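# Put butter cartons at the bottom of non-sticky shelf lanes

## Task

A shelf has five sloped lanes where cartons slide down to a stop at the lower end. Two lanes are secretly tacky from a dried spill and look no different from the rest. Using the three butter cartons, bring exactly one to the bottom stop of each of the three good lanes. A carton may be released on any lane, but releasing one while it sits flat makes it tip onto the slope, which may be judged a drop. A carton only counts if it stays put once the robot is no longer holding it. At the end, open the grippers and move the arms away.

## Robot and tools

Robot: two xArm7 arms with parallel grippers, named left_arm and right_arm. The names do not describe sides of any image. left_arm's base sits at (+0.044, +0.309, 0) m and right_arm's at (+0.039, -0.270, 0) m, both almost unrotated about z.

Scene frame: origin on the table surface midway between the arms, +x out over the table, +z up, left_arm toward +y. All reported gripper positions (metres), quaternions (wxyz) and velocities (m/s, rad/s) use this frame. Printed hand positions can be a little off, more so at long reach.

Gripper axes: fingers point along the gripper's own +z and close along its own y. end_effector_position is the spot between the finger pads when closed, roughly 2 cm short of the fingertips; closing pushes the tips about 10 mm further along +z.

Command row: every moving command uses a row of 14 numbers, each in [-1, 1]: left_arm dx, dy, dz, rx, ry, rz, opening, then right_arm dx, dy, dz, rx, ry, rz, opening. Always send all 14, even when one arm stays still. dx..rz are an offset, not a pose: a change relative to that gripper's measured pose at the start of the action, expressed in the gripper's own axes. Scale: 1.0 = 0.6 m of travel or 180 degrees of turn. rx, ry, rz form one rotation vector. The opening is absolute: +1 fully open (0.084 m), -1 closed.

execute_actions(actions): a list of actions; each action is a table of up to 15 rows, one row per 1/30 s step; if fewer than 15 rows, the last row is repeated. Every row is measured from the action's start pose, not from the row before. For the first action in a call, the start pose is the last one a result reported. An empty list simply returns state and images.

move(target, speed, blocking): target is one 14-number row as above, offsets measured from the pose in the latest result that showed one. Each gripper goes in a straight line toward its target; both paths end together, lasting 0.5 to 10 s (cut off at 10 s). speed is in m/s, 0.002 to 0.5, default 0.25; turning is capped at twice that in rad/s. Openings are sent when the move starts. Moves ignore obstacles and the other arm, lag, may stray, and may exceed speed near a straight elbow. Faster contact hits harder; aiming deeper past a contact pushes harder. blocking=false returns after 0.5 s while motion continues; then use wait(0) to check, or stop, before any new move or actions (they are refused otherwise). The result adds a move: line giving the ending (done, off_target, moving, held, fault) and any limits (paced = the sent pose was clipped; held = a safety check blocked steps, after which the arm can surge), plus each gripper's distance to its target.

wait(seconds): 0 to 10 s; arms keep their last command; returns early if a running move finishes. stop(): brakes a running move, needing some stopping distance; fingers keep moving. zoom_image(camera, region): region [x0, y0, x1, y1] in pixels, at most 504x504, on one of cam_head_left, cam_head_right, cam_high, cam_low, cam_left_wrist, cam_right_wrist (each 504x504). read_manual(section) only returns licence texts. finished_scene(scene) ends the current scene, given its number; irreversible, and the task must already be complete and stable.

Motion limits: each control step the commanded pose is clipped to 70 mm and 16 degrees from the measured pose, so large offsets take several actions; after an action the arm only continues to its last clipped pose. Position wins over orientation when both cannot be met. Hand target lines show where the controller is heading. A pose unreachable line means the clearance check altered or blocked that arm's command. To keep an arm still: in a reply's first call send the offset back to where it should be, then zeros afterwards, with its wanted opening.

Gripping: grip_measured is the measured opening on the command scale. To hold something, keep commanding an opening well below grip_measured; the larger the gap, the firmer the squeeze (about 24 N per pad max). Closing fast can squeeze too hard. Resending grip_measured still grips lightly on parts up to about 6 cm wide.

Strategy notes: the sticky lanes cannot be seen, so release a carton tilted to match the slope near the top of a lane and watch whether it reaches the bottom stop; a carton that stalls marks a sticky lane and must be moved. Never release a carton lying flat. Nothing may be held by the robot at the end; open and retract both arms.

Avoid: dropping cartons or knocking anything off the table (fails the task); arms colliding or pressing each other; hard pushes and fast impacts. Contact torque reaching a joint's load limit (waist and shoulder 46 N m, upper arm roll, elbow, forearm roll 27.6, wrist pitch and wrist roll 18.4, held weight included) triggers a fault: the arm backs off, holds 10 s and drops the rest of the call. Holding loads heats motors: MOTOR HOT warns from 65 °C, and at 80 °C an OVER-TEMPERATURE FAULT brakes that arm until cooled. Occasional external tugs on held objects or pushes on loose ones may happen. The robot holds its last command while you think, so keep replies brief.

Each tool is called after "Request:" in YAML: its name, and indented under it one key for each argument.

## Session

Request:
execute_actions:
  actions: []

Scene clock: 0.00 s.
left_arm: end_effector_position=(-0.2526, +0.6054, +0.3967) grip_measured=+1.00 end_effector_quat_wxyz=(-0.393, -0.417, +0.708, -0.413) end_effector_velocity=(-0.000, -0.000, +0.000) end_effector_angular_velocity=(+0.001, +0.001, +0.001) | right_arm: end_effector_position=(-0.2281, -0.8521, +0.2889) grip_measured=+1.00 end_effector_quat_wxyz=(+0.133, +0.732, +0.639, -0.196) end_effector_velocity=(+0.000, +0.000, -0.000) end_effector_angular_velocity=(+0.002, -0.001, -0.000)
Joint positions: left_arm=[ 2.322  0.519 -0.475  1.922  0.981  2.489 -2.056  0.084] | right_arm=[-1.885  0.219 -0.161  1.384  0.196  0.707  2.7    0.084]
Joint velocities: left_arm=[ 0.    -0.     0.     0.001  0.    -0.    -0.     0.   ] | right_arm=[-0.    -0.     0.001  0.    -0.001  0.002  0.001 -0.   ]
Hand target (left_arm): -0.253, +0.605, +0.397; -0.393, -0.417, +0.708, -0.413
Hand target (right_arm): -0.228, -0.852, +0.289; +0.133, +0.732, +0.639, -0.196

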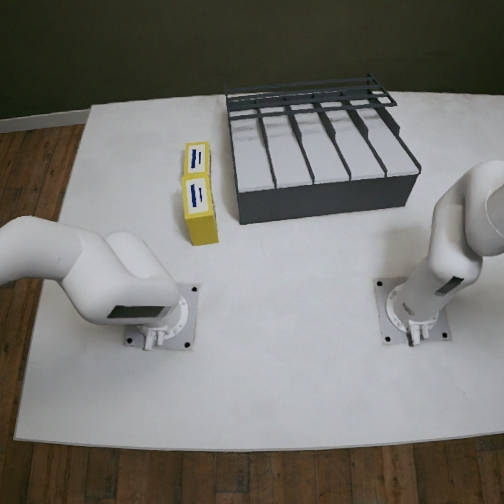

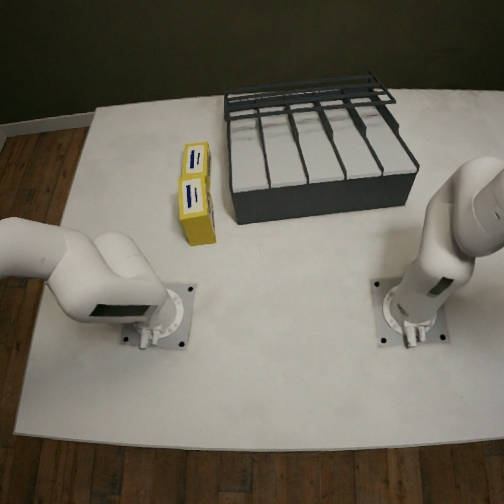

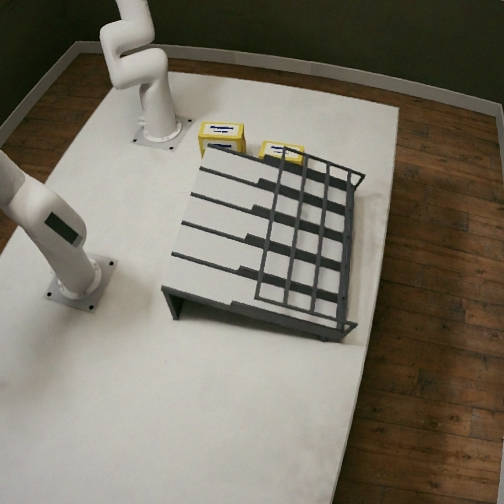

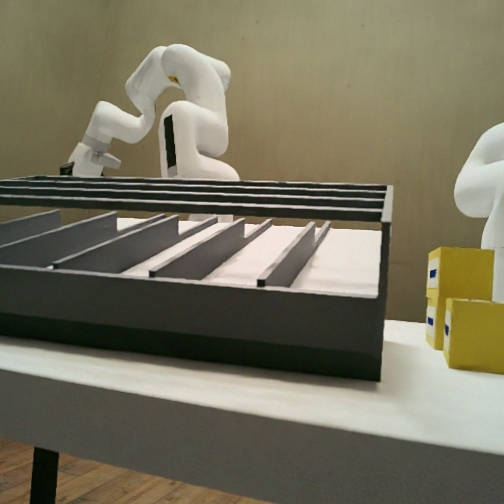

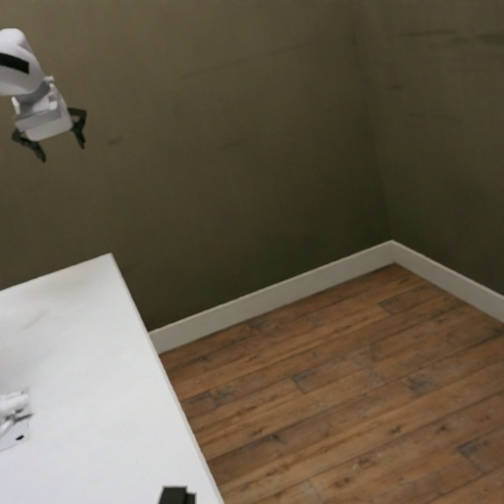

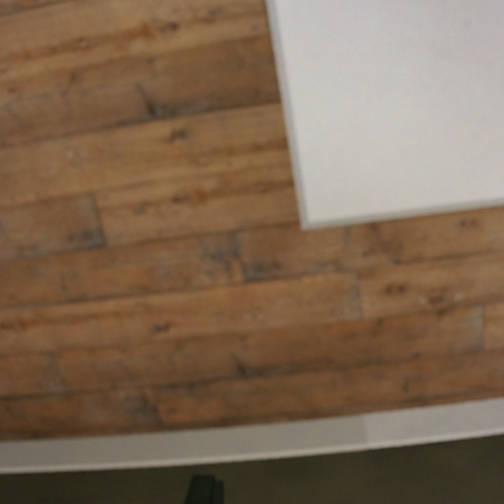

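Request:
zoom_image:
  camera: "cam_head_left"
  region: [150, 60, 450, 260]

Request:
zoom_image:
  camera: "cam_high"
  region: [140, 100, 400, 360]

Region (150, 60, 450, 260) of cam_head_left's 504x504 image, scaled by 1.680, with more detail than that image has.

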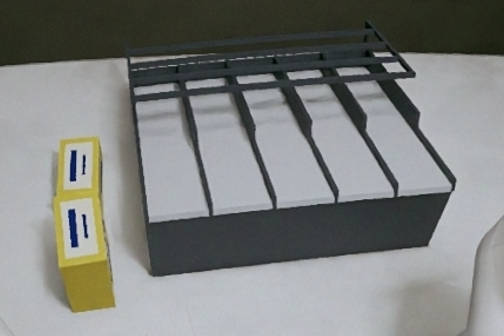

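Region (140, 100, 400, 360) of cam_high's 504x504 image, scaled by 1.938, with more detail than that image has.

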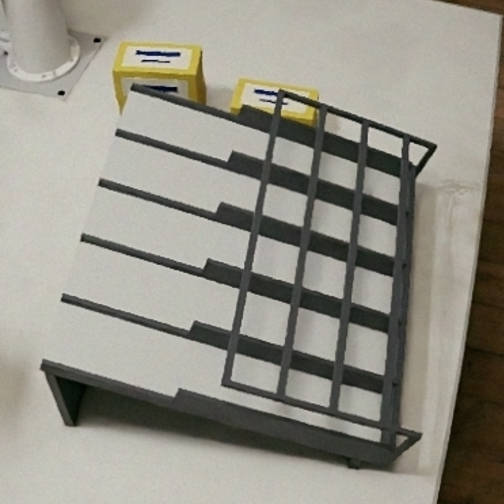

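Request:
move:
  target: [-0.305,-0.588,-0.112,-0.293,-0.278,0.295,1,0,0,0,0,0,0,1]
  speed: 0.4

Scene clock: 54.40 s.
left_arm: end_effector_position=(+0.1461, +0.6063, +0.3439) grip_measured=+1.00 end_effector_quat_wxyz=(-0.001, -0.000, +1.000, +0.002) end_effector_velocity=(+0.003, -0.000, -0.000) end_effector_angular_velocity=(+0.005, -0.002, -0.007) | right_arm: end_effector_position=(-0.2281, -0.8521, +0.2889) grip_measured=+1.00 end_effector_quat_wxyz=(+0.133, +0.732, +0.639, -0.196) end_effector_velocity=(+0.001, -0.000, -0.001) end_effector_angular_velocity=(+0.002, +0.001, +0.003)
Joint positions: left_arm=[ 2.093 -0.679 -0.526  0.956 -0.319  1.562 -1.546  0.084] | right_arm=[-1.885  0.219 -0.161  1.384  0.196  0.707  2.7    0.084]
Joint velocities: left_arm=[-0.004 -0.005 -0.002 -0.003 -0.005 -0.004  0.002 -0.   ] | right_arm=[ 0.001  0.001  0.    -0.    -0.001  0.    -0.002  0.   ]
Hand target (left_arm): +0.147, +0.606, +0.344; -0.001, +0.001, +1.000, +0.002
Hand target (right_arm): -0.228, -0.852, +0.289; +0.133, +0.732, +0.639, -0.196
Off the commanded pose (left_arm): 0.002 m, 0 deg.
Off the commanded pose (right_arm): 0.000 m, 0 deg.
move: done
camera_calibration (this result's frames):
cam_left_wrist: T_world_to_cam=[[-0.0131444, 0.999764, 0.0172912, -0.58172], [0.999731, 0.0128094, 0.0193455, -0.0937725], [0.0191195, 0.0175408, -0.999663, 0.461659], [0, 0, 0, 1]] pos_world=[0.0772742, 0.574686, 0.473377]
cam_right_wrist: T_world_to_cam=[[0.980722, -0.169259, -0.0976531, 0.144805], [-0.107055, -0.883457, 0.456117, -0.84096], [-0.163474, -0.43687, -0.884546, -0.0233507], [0, 0, 0, 1]] pos_world=[-0.23586, -0.728643, 0.377062]

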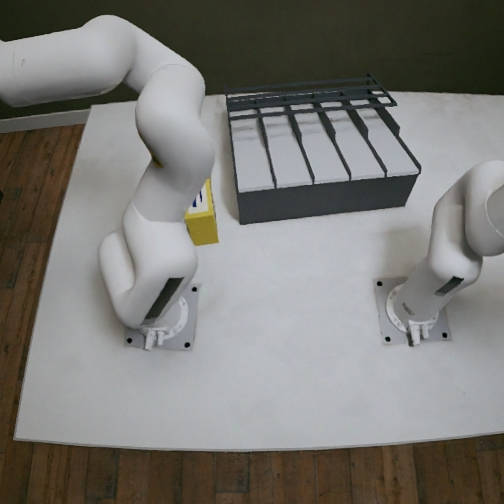

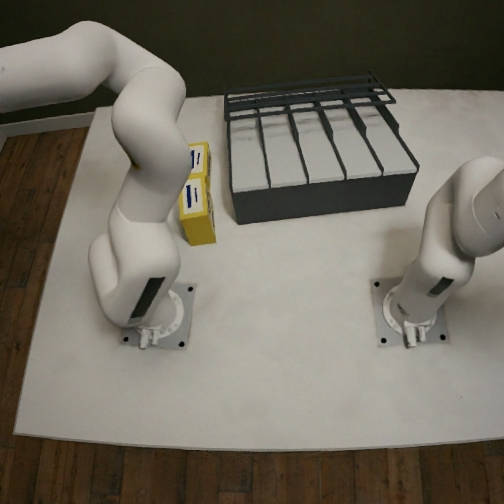

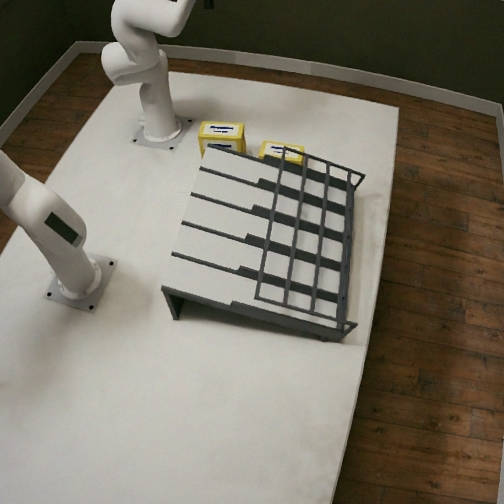

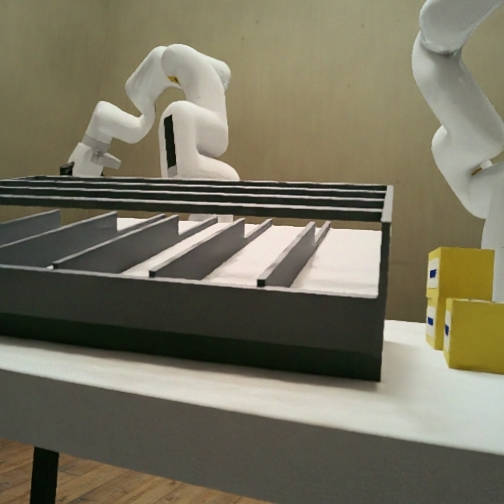

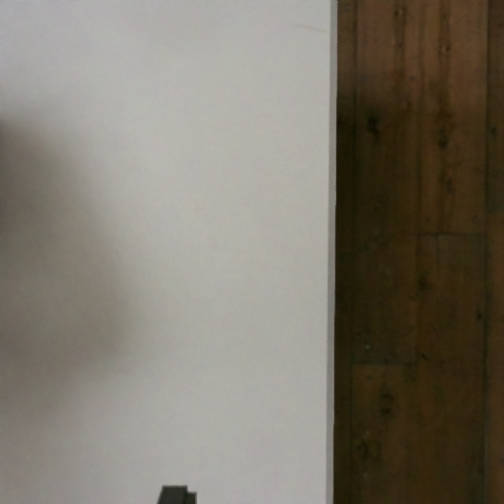

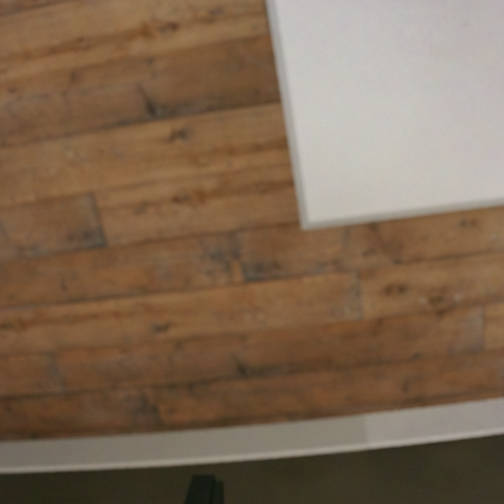

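Request:
move:
  target: [-0.3,-0.6,0.03,0,0,0,1,0,0,0,0,0,0,1]
  speed: 0.4

Scene clock: 63.07 s.
left_arm: end_effector_position=(+0.3262, +0.2473, +0.3246) grip_measured=+1.00 end_effector_quat_wxyz=(-0.000, +0.000, +1.000, +0.000) end_effector_velocity=(+0.001, -0.003, -0.000) end_effector_angular_velocity=(+0.005, +0.001, -0.005) | right_arm: end_effector_position=(-0.2281, -0.8521, +0.2889) grip_measured=+1.00 end_effector_quat_wxyz=(+0.133, +0.732, +0.639, -0.196) end_effector_velocity=(-0.001, +0.001, -0.001) end_effector_angular_velocity=(+0.001, +0.000, -0.002)
Joint positions: left_arm=[ 1.634 -1.448 -0.68   0.946 -0.846  2.158 -2.24   0.084] | right_arm=[-1.885  0.219 -0.161  1.384  0.196  0.707  2.7    0.084]
Joint velocities: left_arm=[-0.003 -0.004 -0.003  0.005 -0.004  0.001 -0.004  0.   ] | right_arm=[-0.002 -0.     0.    -0.001 -0.    -0.001 -0.     0.   ]
Hand target (left_arm): +0.326, +0.247, +0.325; -0.000, +0.001, +1.000, +0.001
Hand target (right_arm): -0.228, -0.852, +0.289; +0.133, +0.732, +0.639, -0.196
Off the commanded pose (left_arm): 0.001 m, 0 deg.
Off the commanded pose (right_arm): 0.000 m, 0 deg.
move: done
camera_calibration (this result's frames):
cam_left_wrist: T_world_to_cam=[[-0.0126931, 0.999805, 0.0151226, -0.219601], [0.999713, 0.0123814, 0.0205261, -0.269066], [0.0203348, 0.0153788, -0.999675, 0.445272], [0, 0, 0, 1]] pos_world=[0.257146, 0.216042, 0.453971]
cam_right_wrist: T_world_to_cam=[[0.980722, -0.169259, -0.0976532, 0.144805], [-0.107055, -0.883457, 0.456117, -0.84096], [-0.163474, -0.43687, -0.884546, -0.0233506], [0, 0, 0, 1]] pos_world=[-0.23586, -0.728643, 0.377062]

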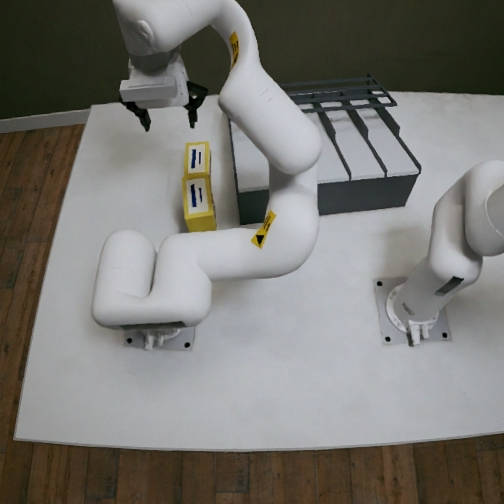

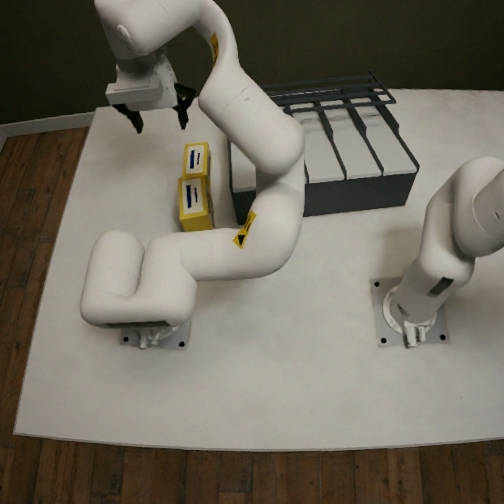

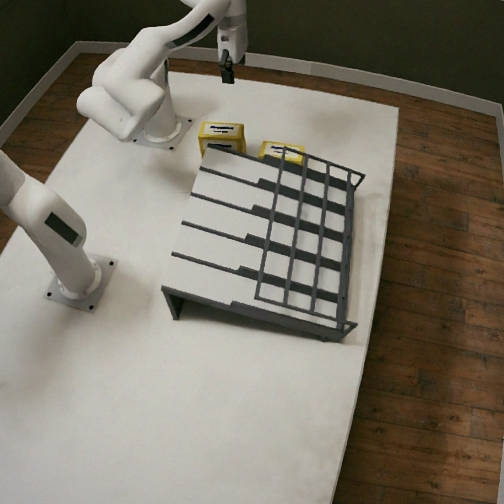

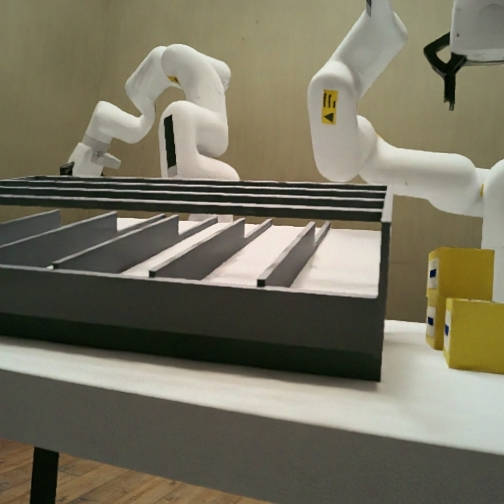

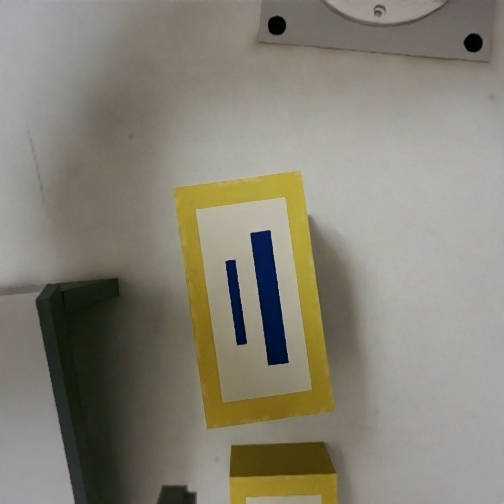

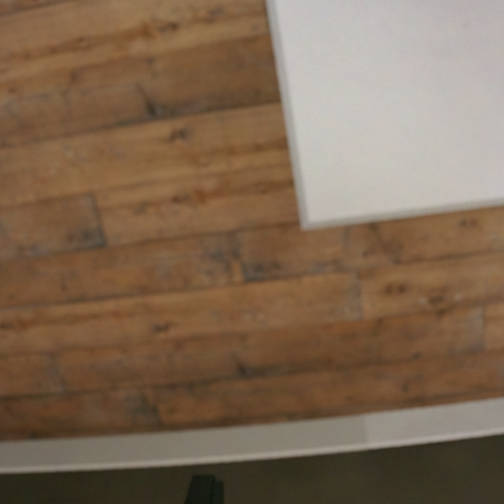

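Request:
move:
  target: [0.377,0.588,-0.04,0,0,0,1,0.875,0.73,-0.573,0.093,0.137,0.447,1]
  speed: 0.4

Scene clock: 87.57 s.
left_arm: end_effector_position=(+0.0997, +0.5991, +0.3498) grip_measured=+1.00 end_effector_quat_wxyz=(-0.001, -0.000, +1.000, +0.001) end_effector_velocity=(-0.001, +0.000, -0.001) end_effector_angular_velocity=(-0.002, -0.001, +0.002) | right_arm: end_effector_position=(+0.2976, -0.3000, +0.3300) grip_measured=+1.00 end_effector_quat_wxyz=(+0.001, +1.000, -0.001, -0.001) end_effector_velocity=(+0.003, +0.003, +0.001) end_effector_angular_velocity=(-0.006, +0.001, +0.005)
Joint positions: left_arm=[ 2.005 -0.676 -0.363  0.925 -0.223  1.566 -1.5    0.084] | right_arm=[-1.5   -1.209  0.65   0.856  0.64   1.908  5.296  0.084]
Joint velocities: left_arm=[ 0.002  0.003  0.001  0.     0.001 -0.     0.     0.   ] | right_arm=[ 0.003 -0.002  0.006  0.007  0.004  0.     0.005 -0.   ]
Hand target (left_arm): +0.100, +0.599, +0.350; -0.001, -0.000, +1.000, +0.001
Hand target (right_arm): +0.298, -0.300, +0.330; +0.001, +1.000, -0.001, -0.001
Off the commanded pose (left_arm): 0.001 m, 0 deg.
Off the commanded pose (right_arm): 0.002 m, 0 deg.
move: done; limits=paced
camera_calibration (this result's frames):
cam_left_wrist: T_world_to_cam=[[-0.013521, 0.99977, 0.0166356, -0.57502], [0.999721, 0.0131945, 0.0195841, -0.0476726], [0.0193601, 0.0168958, -0.99967, 0.468881], [0, 0, 0, 1]] pos_world=[0.0308069, 0.567594, 0.479225]
cam_right_wrist: T_world_to_cam=[[-0.00297241, -0.998863, -0.0475888, -0.246003], [-0.999995, 0.00290598, 0.00146514, 0.366025], [-0.00132518, 0.0475929, -0.998866, 0.474925], [0, 0, 0, 1]] pos_world=[0.365921, -0.26939, 0.462143]

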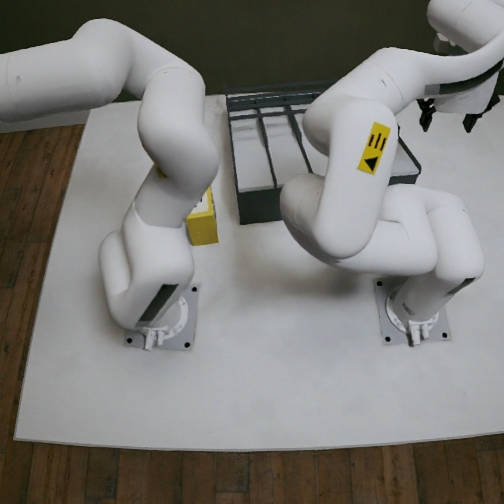

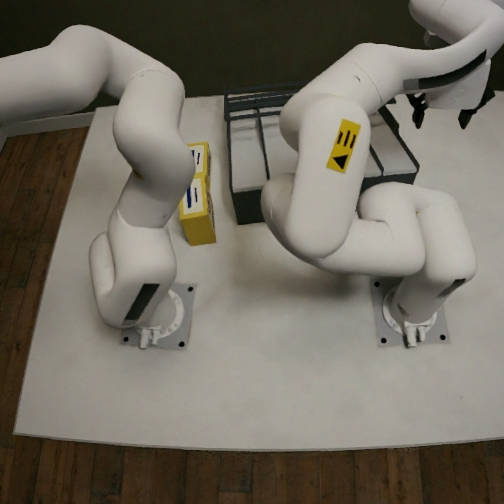

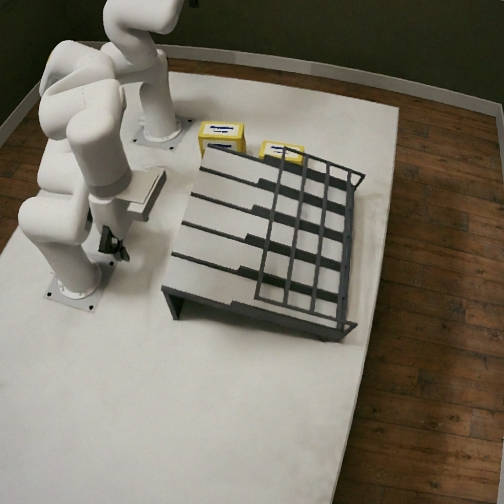

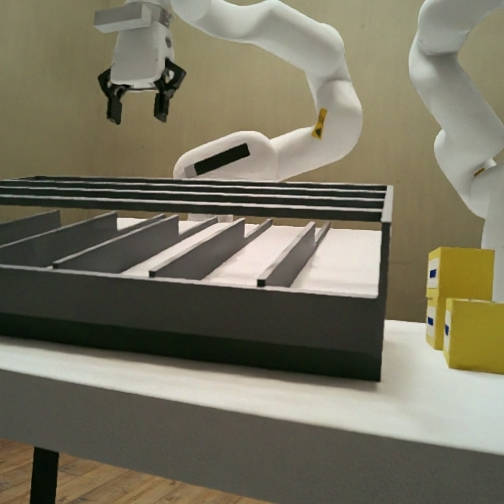

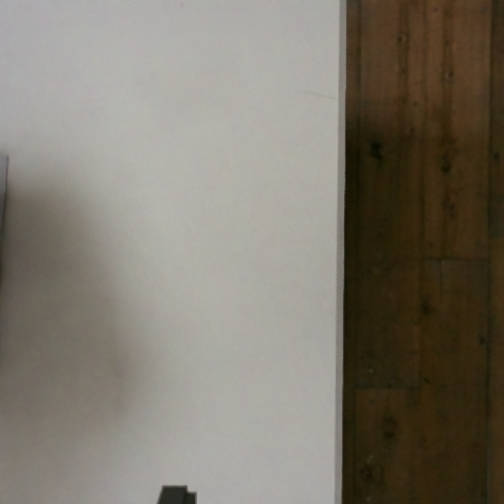

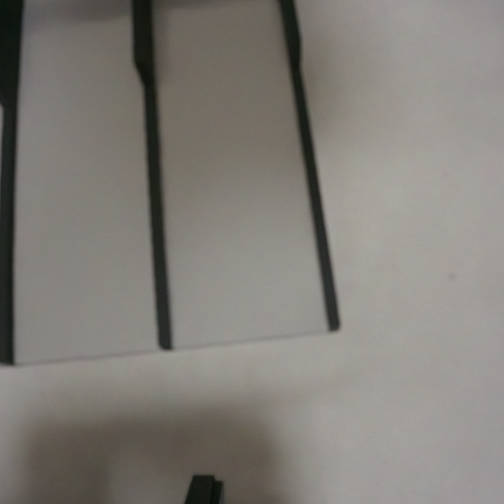

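Request:
move:
  target: [0,0,0,0,0,0,1,-0.3,0.95,0,0,0,-0.5,1]
  speed: 0.4

Scene clock: 98.10 s.
left_arm: end_effector_position=(+0.0997, +0.5991, +0.3498) grip_measured=+1.00 end_effector_quat_wxyz=(-0.001, -0.000, +1.000, +0.001) end_effector_velocity=(+0.000, -0.000, -0.000) end_effector_angular_velocity=(-0.001, +0.001, -0.001) | right_arm: end_effector_position=(+0.1209, -0.8697, +0.3305) grip_measured=+1.00 end_effector_quat_wxyz=(+0.001, +0.706, +0.708, -0.001) end_effector_velocity=(-0.003, -0.002, -0.000) end_effector_angular_velocity=(+0.011, +0.004, -0.001)
Joint positions: left_arm=[ 2.005 -0.676 -0.363  0.925 -0.223  1.566 -1.5    0.084] | right_arm=[-1.695  0.533  0.416  2.098 -0.207  1.601  3.378  0.084]
Joint velocities: left_arm=[-0.001  0.    -0.    -0.     0.001  0.    -0.     0.   ] | right_arm=[ 0.007  0.023 -0.004  0.038 -0.008  0.026 -0.002  0.   ]
Hand target (left_arm): +0.100, +0.599, +0.350; -0.001, -0.000, +1.000, +0.001
Hand target (right_arm): +0.121, -0.870, +0.330; +0.000, +0.706, +0.708, -0.000
Off the commanded pose (left_arm): 0.000 m, 0 deg.
Off the commanded pose (right_arm): 0.004 m, 0 deg.
move: off_target (right_arm)
camera_calibration (this result's frames):
cam_left_wrist: T_world_to_cam=[[-0.013521, 0.99977, 0.0166354, -0.575019], [0.999721, 0.0131944, 0.019584, -0.0476725], [0.01936, 0.0168956, -0.99967, 0.468881], [0, 0, 0, 1]] pos_world=[0.0308068, 0.567594, 0.479225]
cam_right_wrist: T_world_to_cam=[[0.998825, 0.000923061, -0.0484613, -0.0667897], [0.0009857, -0.999999, 0.00126866, -0.802211], [-0.0484601, -0.00131494, -0.998824, 0.46554], [0, 0, 0, 1]] pos_world=[0.090062, -0.801536, 0.462774]

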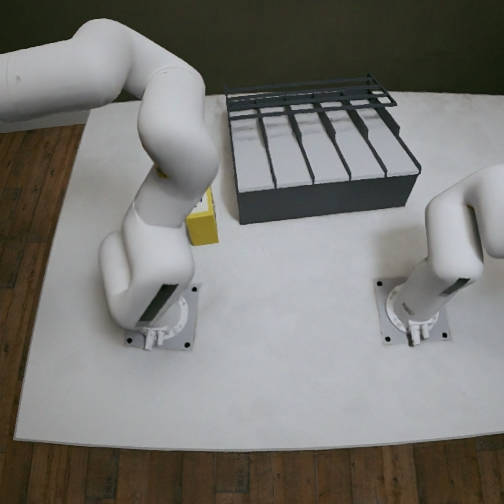

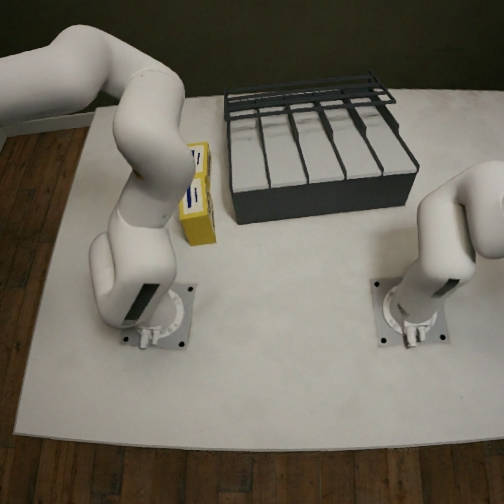

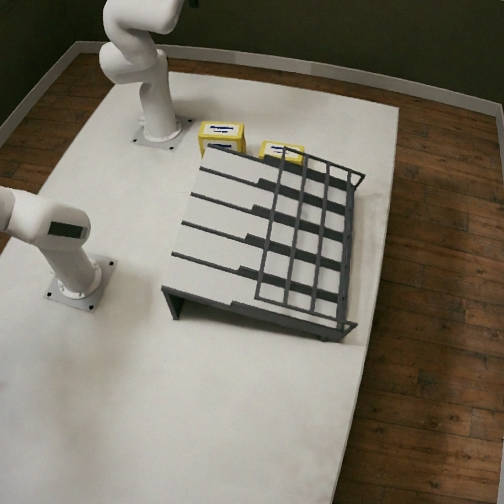

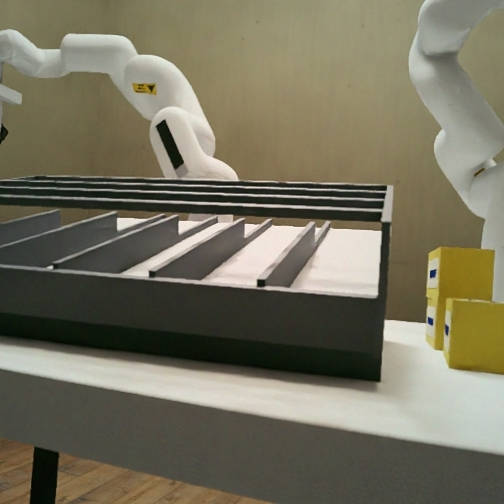

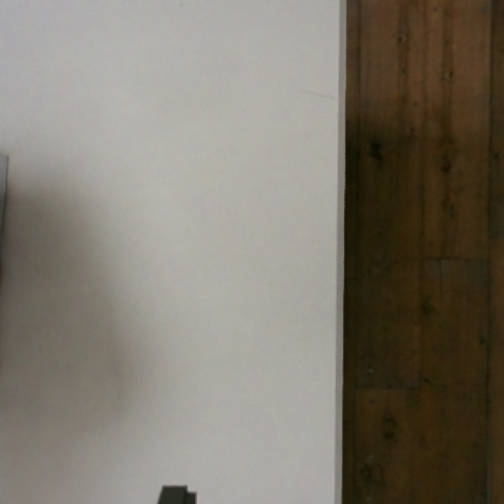

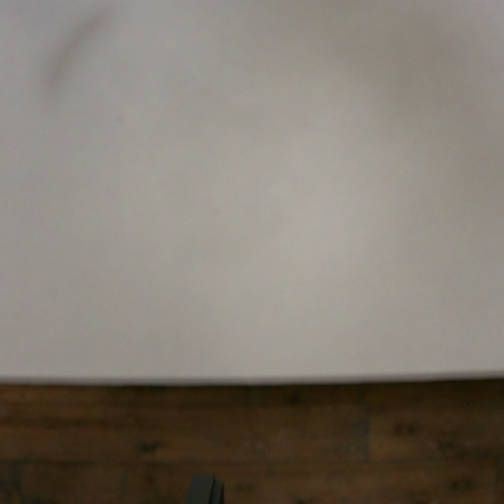

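Request:
move:
  target: [0,0,0,0,0,0,1,0.45,0.72,0,0,0,-0.5,1]
  speed: 0.4

Request:
move:
  target: [0,0,0,0,0,0,1,0,0.75,0,0,0,0,1]
  speed: 0.4

Scene clock: 112.87 s.
left_arm: end_effector_position=(+0.0997, +0.5991, +0.3498) grip_measured=+1.00 end_effector_quat_wxyz=(-0.001, -0.000, +1.000, +0.001) end_effector_velocity=(+0.000, -0.000, -0.000) end_effector_angular_velocity=(-0.001, -0.001, -0.001) | right_arm: end_effector_position=(+0.5512, -0.5981, +0.3315) grip_measured=+1.00 end_effector_quat_wxyz=(+0.002, -0.000, +1.000, -0.001) end_effector_velocity=(+0.004, +0.006, +0.002) end_effector_angular_velocity=(+0.004, +0.003, +0.015)
Joint positions: left_arm=[ 2.005 -0.676 -0.363  0.925 -0.223  1.566 -1.5    0.084] | right_arm=[-1.027  0.629  0.808  2.134 -0.442  1.655  2.781  0.084]
Joint velocities: left_arm=[-0.001  0.    -0.    -0.001 -0.001  0.     0.    -0.   ] | right_arm=[ 0.023  0.013  0.     0.027 -0.006  0.019 -0.004  0.   ]
Hand target (left_arm): +0.100, +0.599, +0.350; -0.001, -0.000, +1.000, +0.001
Hand target (right_arm): +0.552, -0.597, +0.331; +0.002, -0.001, +1.000, -0.001
Off the commanded pose (left_arm): 0.000 m, 0 deg.
Off the commanded pose (right_arm): 0.002 m, 0 deg.
move: done
camera_calibration (this result's frames):
cam_left_wrist: T_world_to_cam=[[-0.0135212, 0.99977, 0.0166357, -0.57502], [0.999721, 0.0131947, 0.0195839, -0.0476725], [0.0193599, 0.0168959, -0.99967, 0.468881], [0, 0, 0, 1]] pos_world=[0.0308068, 0.567594, 0.479225]
cam_right_wrist: T_world_to_cam=[[0.000682595, 0.998692, -0.0511272, 0.651031], [0.999995, -0.000528362, 0.00303011, -0.484547], [0.00299913, -0.051129, -0.998688, 0.429513], [0, 0, 0, 1]] pos_world=[0.482812, -0.628475, 0.463703]

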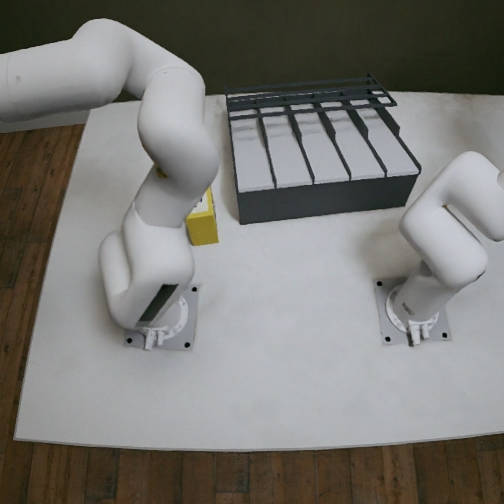

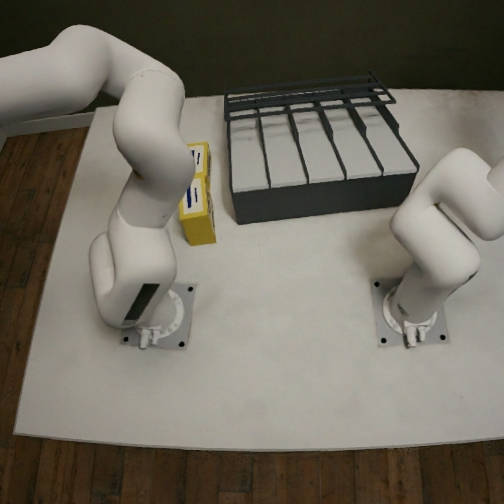

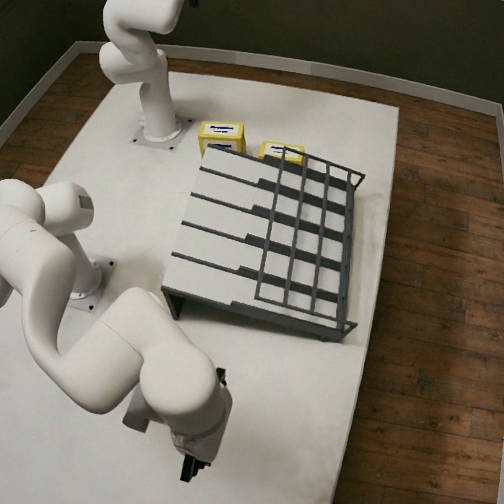

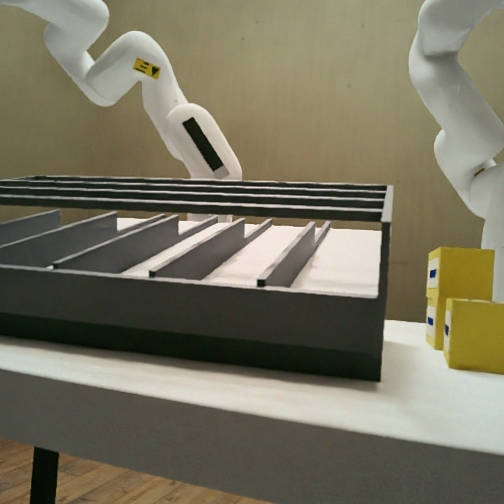

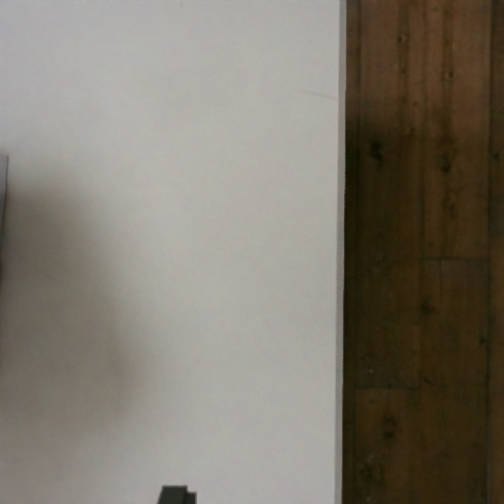

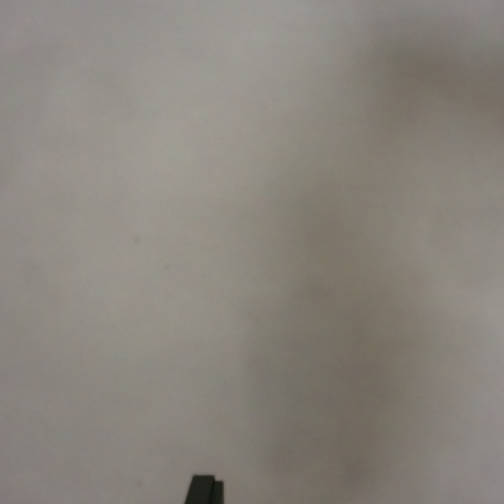

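Scene clock: 114.53 s.
left_arm: end_effector_position=(+0.0997, +0.5991, +0.3498) grip_measured=+1.00 end_effector_quat_wxyz=(-0.001, -0.000, +1.000, +0.001) end_effector_velocity=(-0.000, -0.000, -0.001) end_effector_angular_velocity=(-0.001, +0.000, +0.000) | right_arm: end_effector_position=(+0.5500, -0.1493, +0.3308) grip_measured=+1.00 end_effector_quat_wxyz=(+0.002, +0.001, +1.000, -0.001) end_effector_velocity=(-0.003, +0.015, +0.006) end_effector_angular_velocity=(-0.004, -0.004, +0.023)
Joint positions: left_arm=[ 2.005 -0.676 -0.363  0.925 -0.223  1.566 -1.5    0.084] | right_arm=[-0.699  0.3    1.107  1.611 -0.272  1.473  3.565  0.084]
Joint velocities: left_arm=[-0.     0.     0.    -0.001  0.    -0.     0.    -0.   ] | right_arm=[ 0.029  0.003  0.009  0.016 -0.009  0.015  0.012  0.   ]
Hand target (left_arm): +0.100, +0.599, +0.350; -0.001, -0.000, +1.000, +0.001
Hand target (right_arm): +0.550, -0.148, +0.331; +0.002, -0.000, +1.000, -0.001
Off the commanded pose (left_arm): 0.000 m, 0 deg.
Off the commanded pose (right_arm): 0.002 m, 0 deg.
move: done
camera_calibration (this result's frames):
cam_left_wrist: T_world_to_cam=[[-0.0135212, 0.99977, 0.0166355, -0.57502], [0.999721, 0.0131947, 0.019584, -0.0476726], [0.01936, 0.0168957, -0.99967, 0.468881], [0, 0, 0, 1]] pos_world=[0.0308068, 0.567594, 0.479225]
cam_right_wrist: T_world_to_cam=[[0.00290382, 0.998737, -0.0501608, 0.201238], [0.999988, -0.00270339, 0.00406319, -0.4837], [0.00392245, -0.050172, -0.998733, 0.451395], [0, 0, 0, 1]] pos_world=[0.48134, -0.179644, 0.462883]

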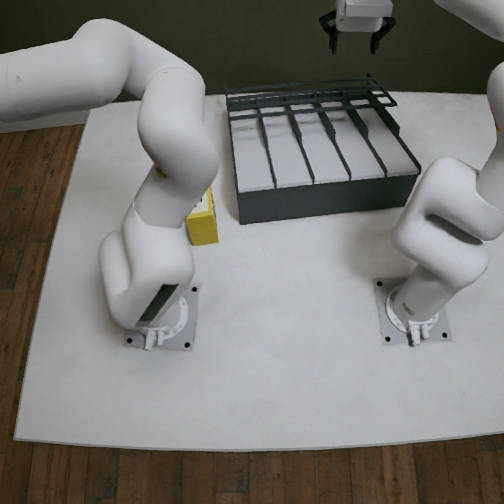

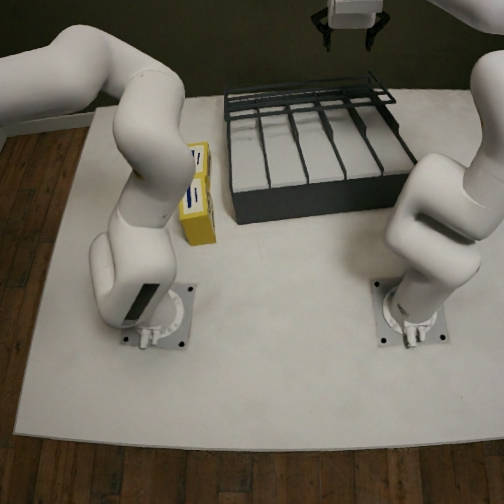

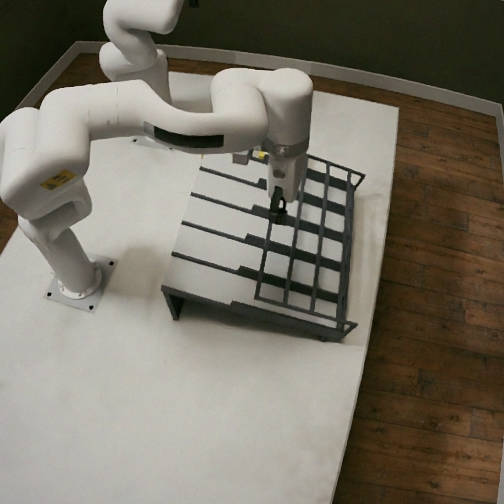

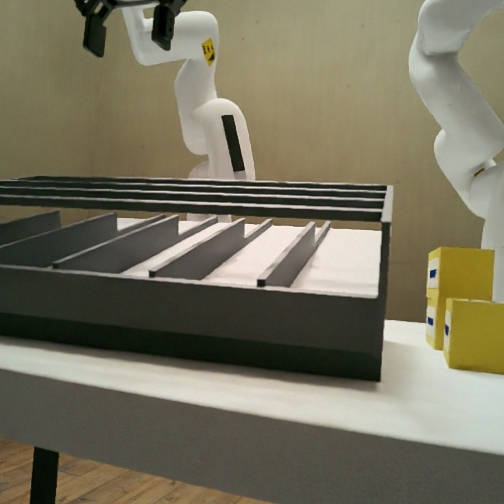

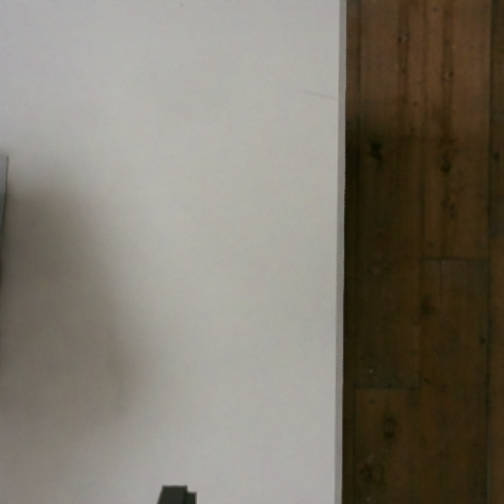

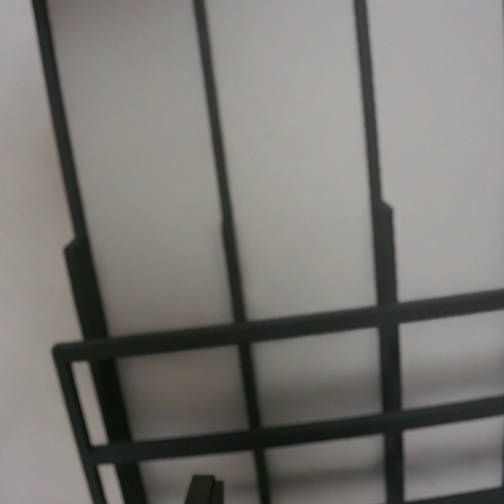

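Request:
move:
  target: [0,0,0,0,0,0,1,0.44,0.62,0.05,0,0,-0.039,1]
  speed: 0.4

Scene clock: 123.70 s.
left_arm: end_effector_position=(+0.0997, +0.5991, +0.3498) grip_measured=+1.00 end_effector_quat_wxyz=(-0.001, -0.000, +1.000, +0.001) end_effector_velocity=(+0.000, +0.000, +0.000) end_effector_angular_velocity=(+0.000, +0.000, -0.001) | right_arm: end_effector_position=(+0.2891, +0.2064, +0.3030) grip_measured=+1.00 end_effector_quat_wxyz=(+0.022, -0.063, +0.996, +0.053) end_effector_velocity=(+0.005, -0.002, -0.001) end_effector_angular_velocity=(-0.001, +0.001, -0.010)
Joint positions: left_arm=[ 2.005 -0.676 -0.363  0.925 -0.223  1.566 -1.5    0.084] | right_arm=[-0.074  0.324  1.327  1.44  -0.329  1.256  4.331  0.084]
Joint velocities: left_arm=[-0.  0. -0.  0.  0. -0.  0.  0.] | right_arm=[-0.005  0.001 -0.006 -0.     0.001 -0.001 -0.001 -0.   ]
Hand target (left_arm): +0.100, +0.599, +0.350; -0.001, -0.000, +1.000, +0.001
Hand target (right_arm): +0.289, +0.206, +0.303; +0.022, -0.063, +0.996, +0.053
Off the commanded pose (left_arm): 0.000 m, 0 deg.
Off the commanded pose (right_arm): 0.017 m, 7 deg.
move: held (right_arm); limits=held; held on 13 of 55 steps (right_arm, left_arm), including the last (right_arm)
pose unreachable (left arm): on one or more control steps of this call, first in action 0 (counted from 0), this arm could not follow its commanded pose, so it was not sent that pose on those steps. It may still have moved: this result reports where it is.
cause: the commanded pose would bring a part of the arm too close to another arm (a part of this arm just beyond joint 4 (elbow) and a part of the other arm just beyond its joint 6 (wrist pitch)).
pose unreachable (right arm): on one or more control steps of this call, first in action 0 (counted from 0), this arm could not follow its commanded pose, so it was not sent that pose on those steps. On the call's last step it was still not sent that pose. It may still have moved: this result reports where it is.
cause: the commanded pose would bring a part of the arm too close to another arm (a part of this arm just beyond joint 6 (wrist pitch) and a part of the other arm just beyond its joint 4 (elbow)).
camera_calibration (this result's frames):
cam_left_wrist: T_world_to_cam=[[-0.013521, 0.99977, 0.0166356, -0.57502], [0.999721, 0.0131945, 0.0195839, -0.0476725], [0.0193599, 0.0168958, -0.99967, 0.468881], [0, 0, 0, 1]] pos_world=[0.0308068, 0.567594, 0.479225]
cam_right_wrist: T_world_to_cam=[[-0.124344, 0.990787, 0.0536664, -0.147707], [0.99134, 0.121747, 0.0492237, -0.258644], [0.0422364, 0.0593223, -0.997345, 0.408416], [0, 0, 0, 1]] pos_world=[0.220788, 0.153608, 0.42799]

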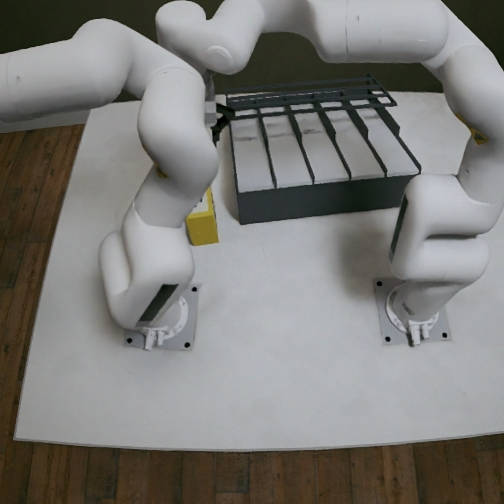

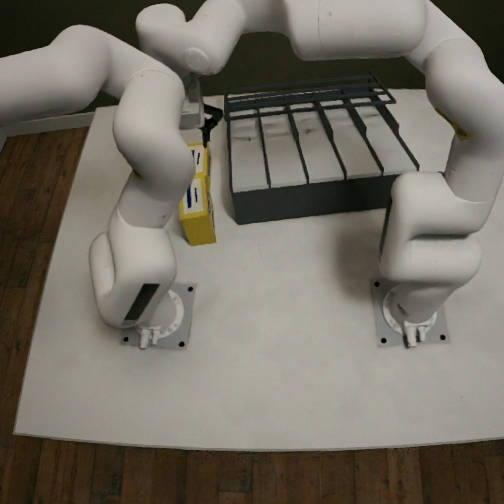

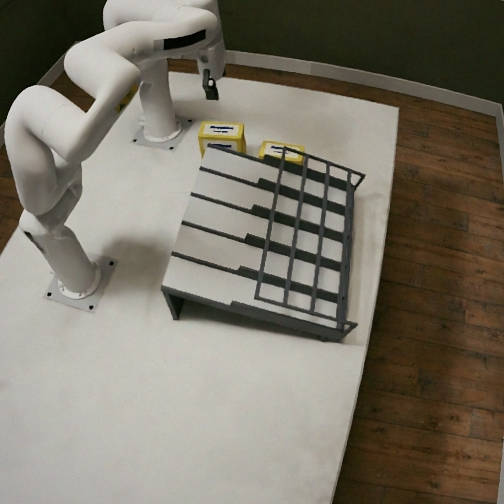

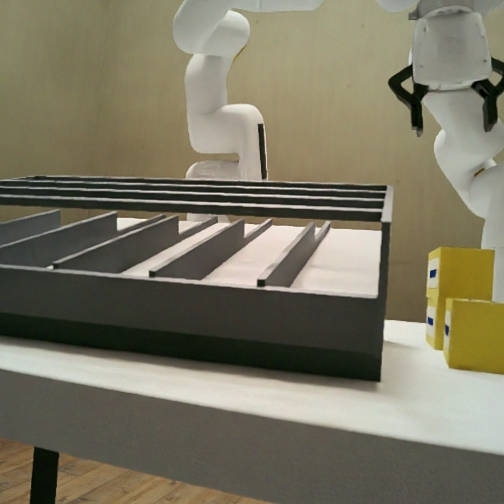

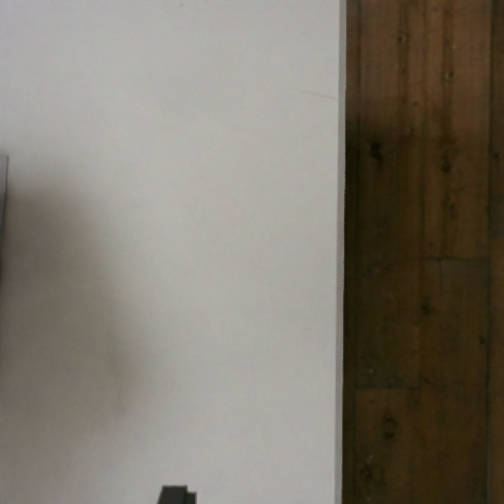

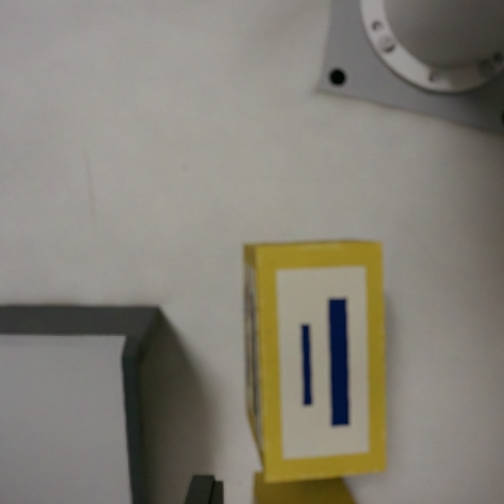

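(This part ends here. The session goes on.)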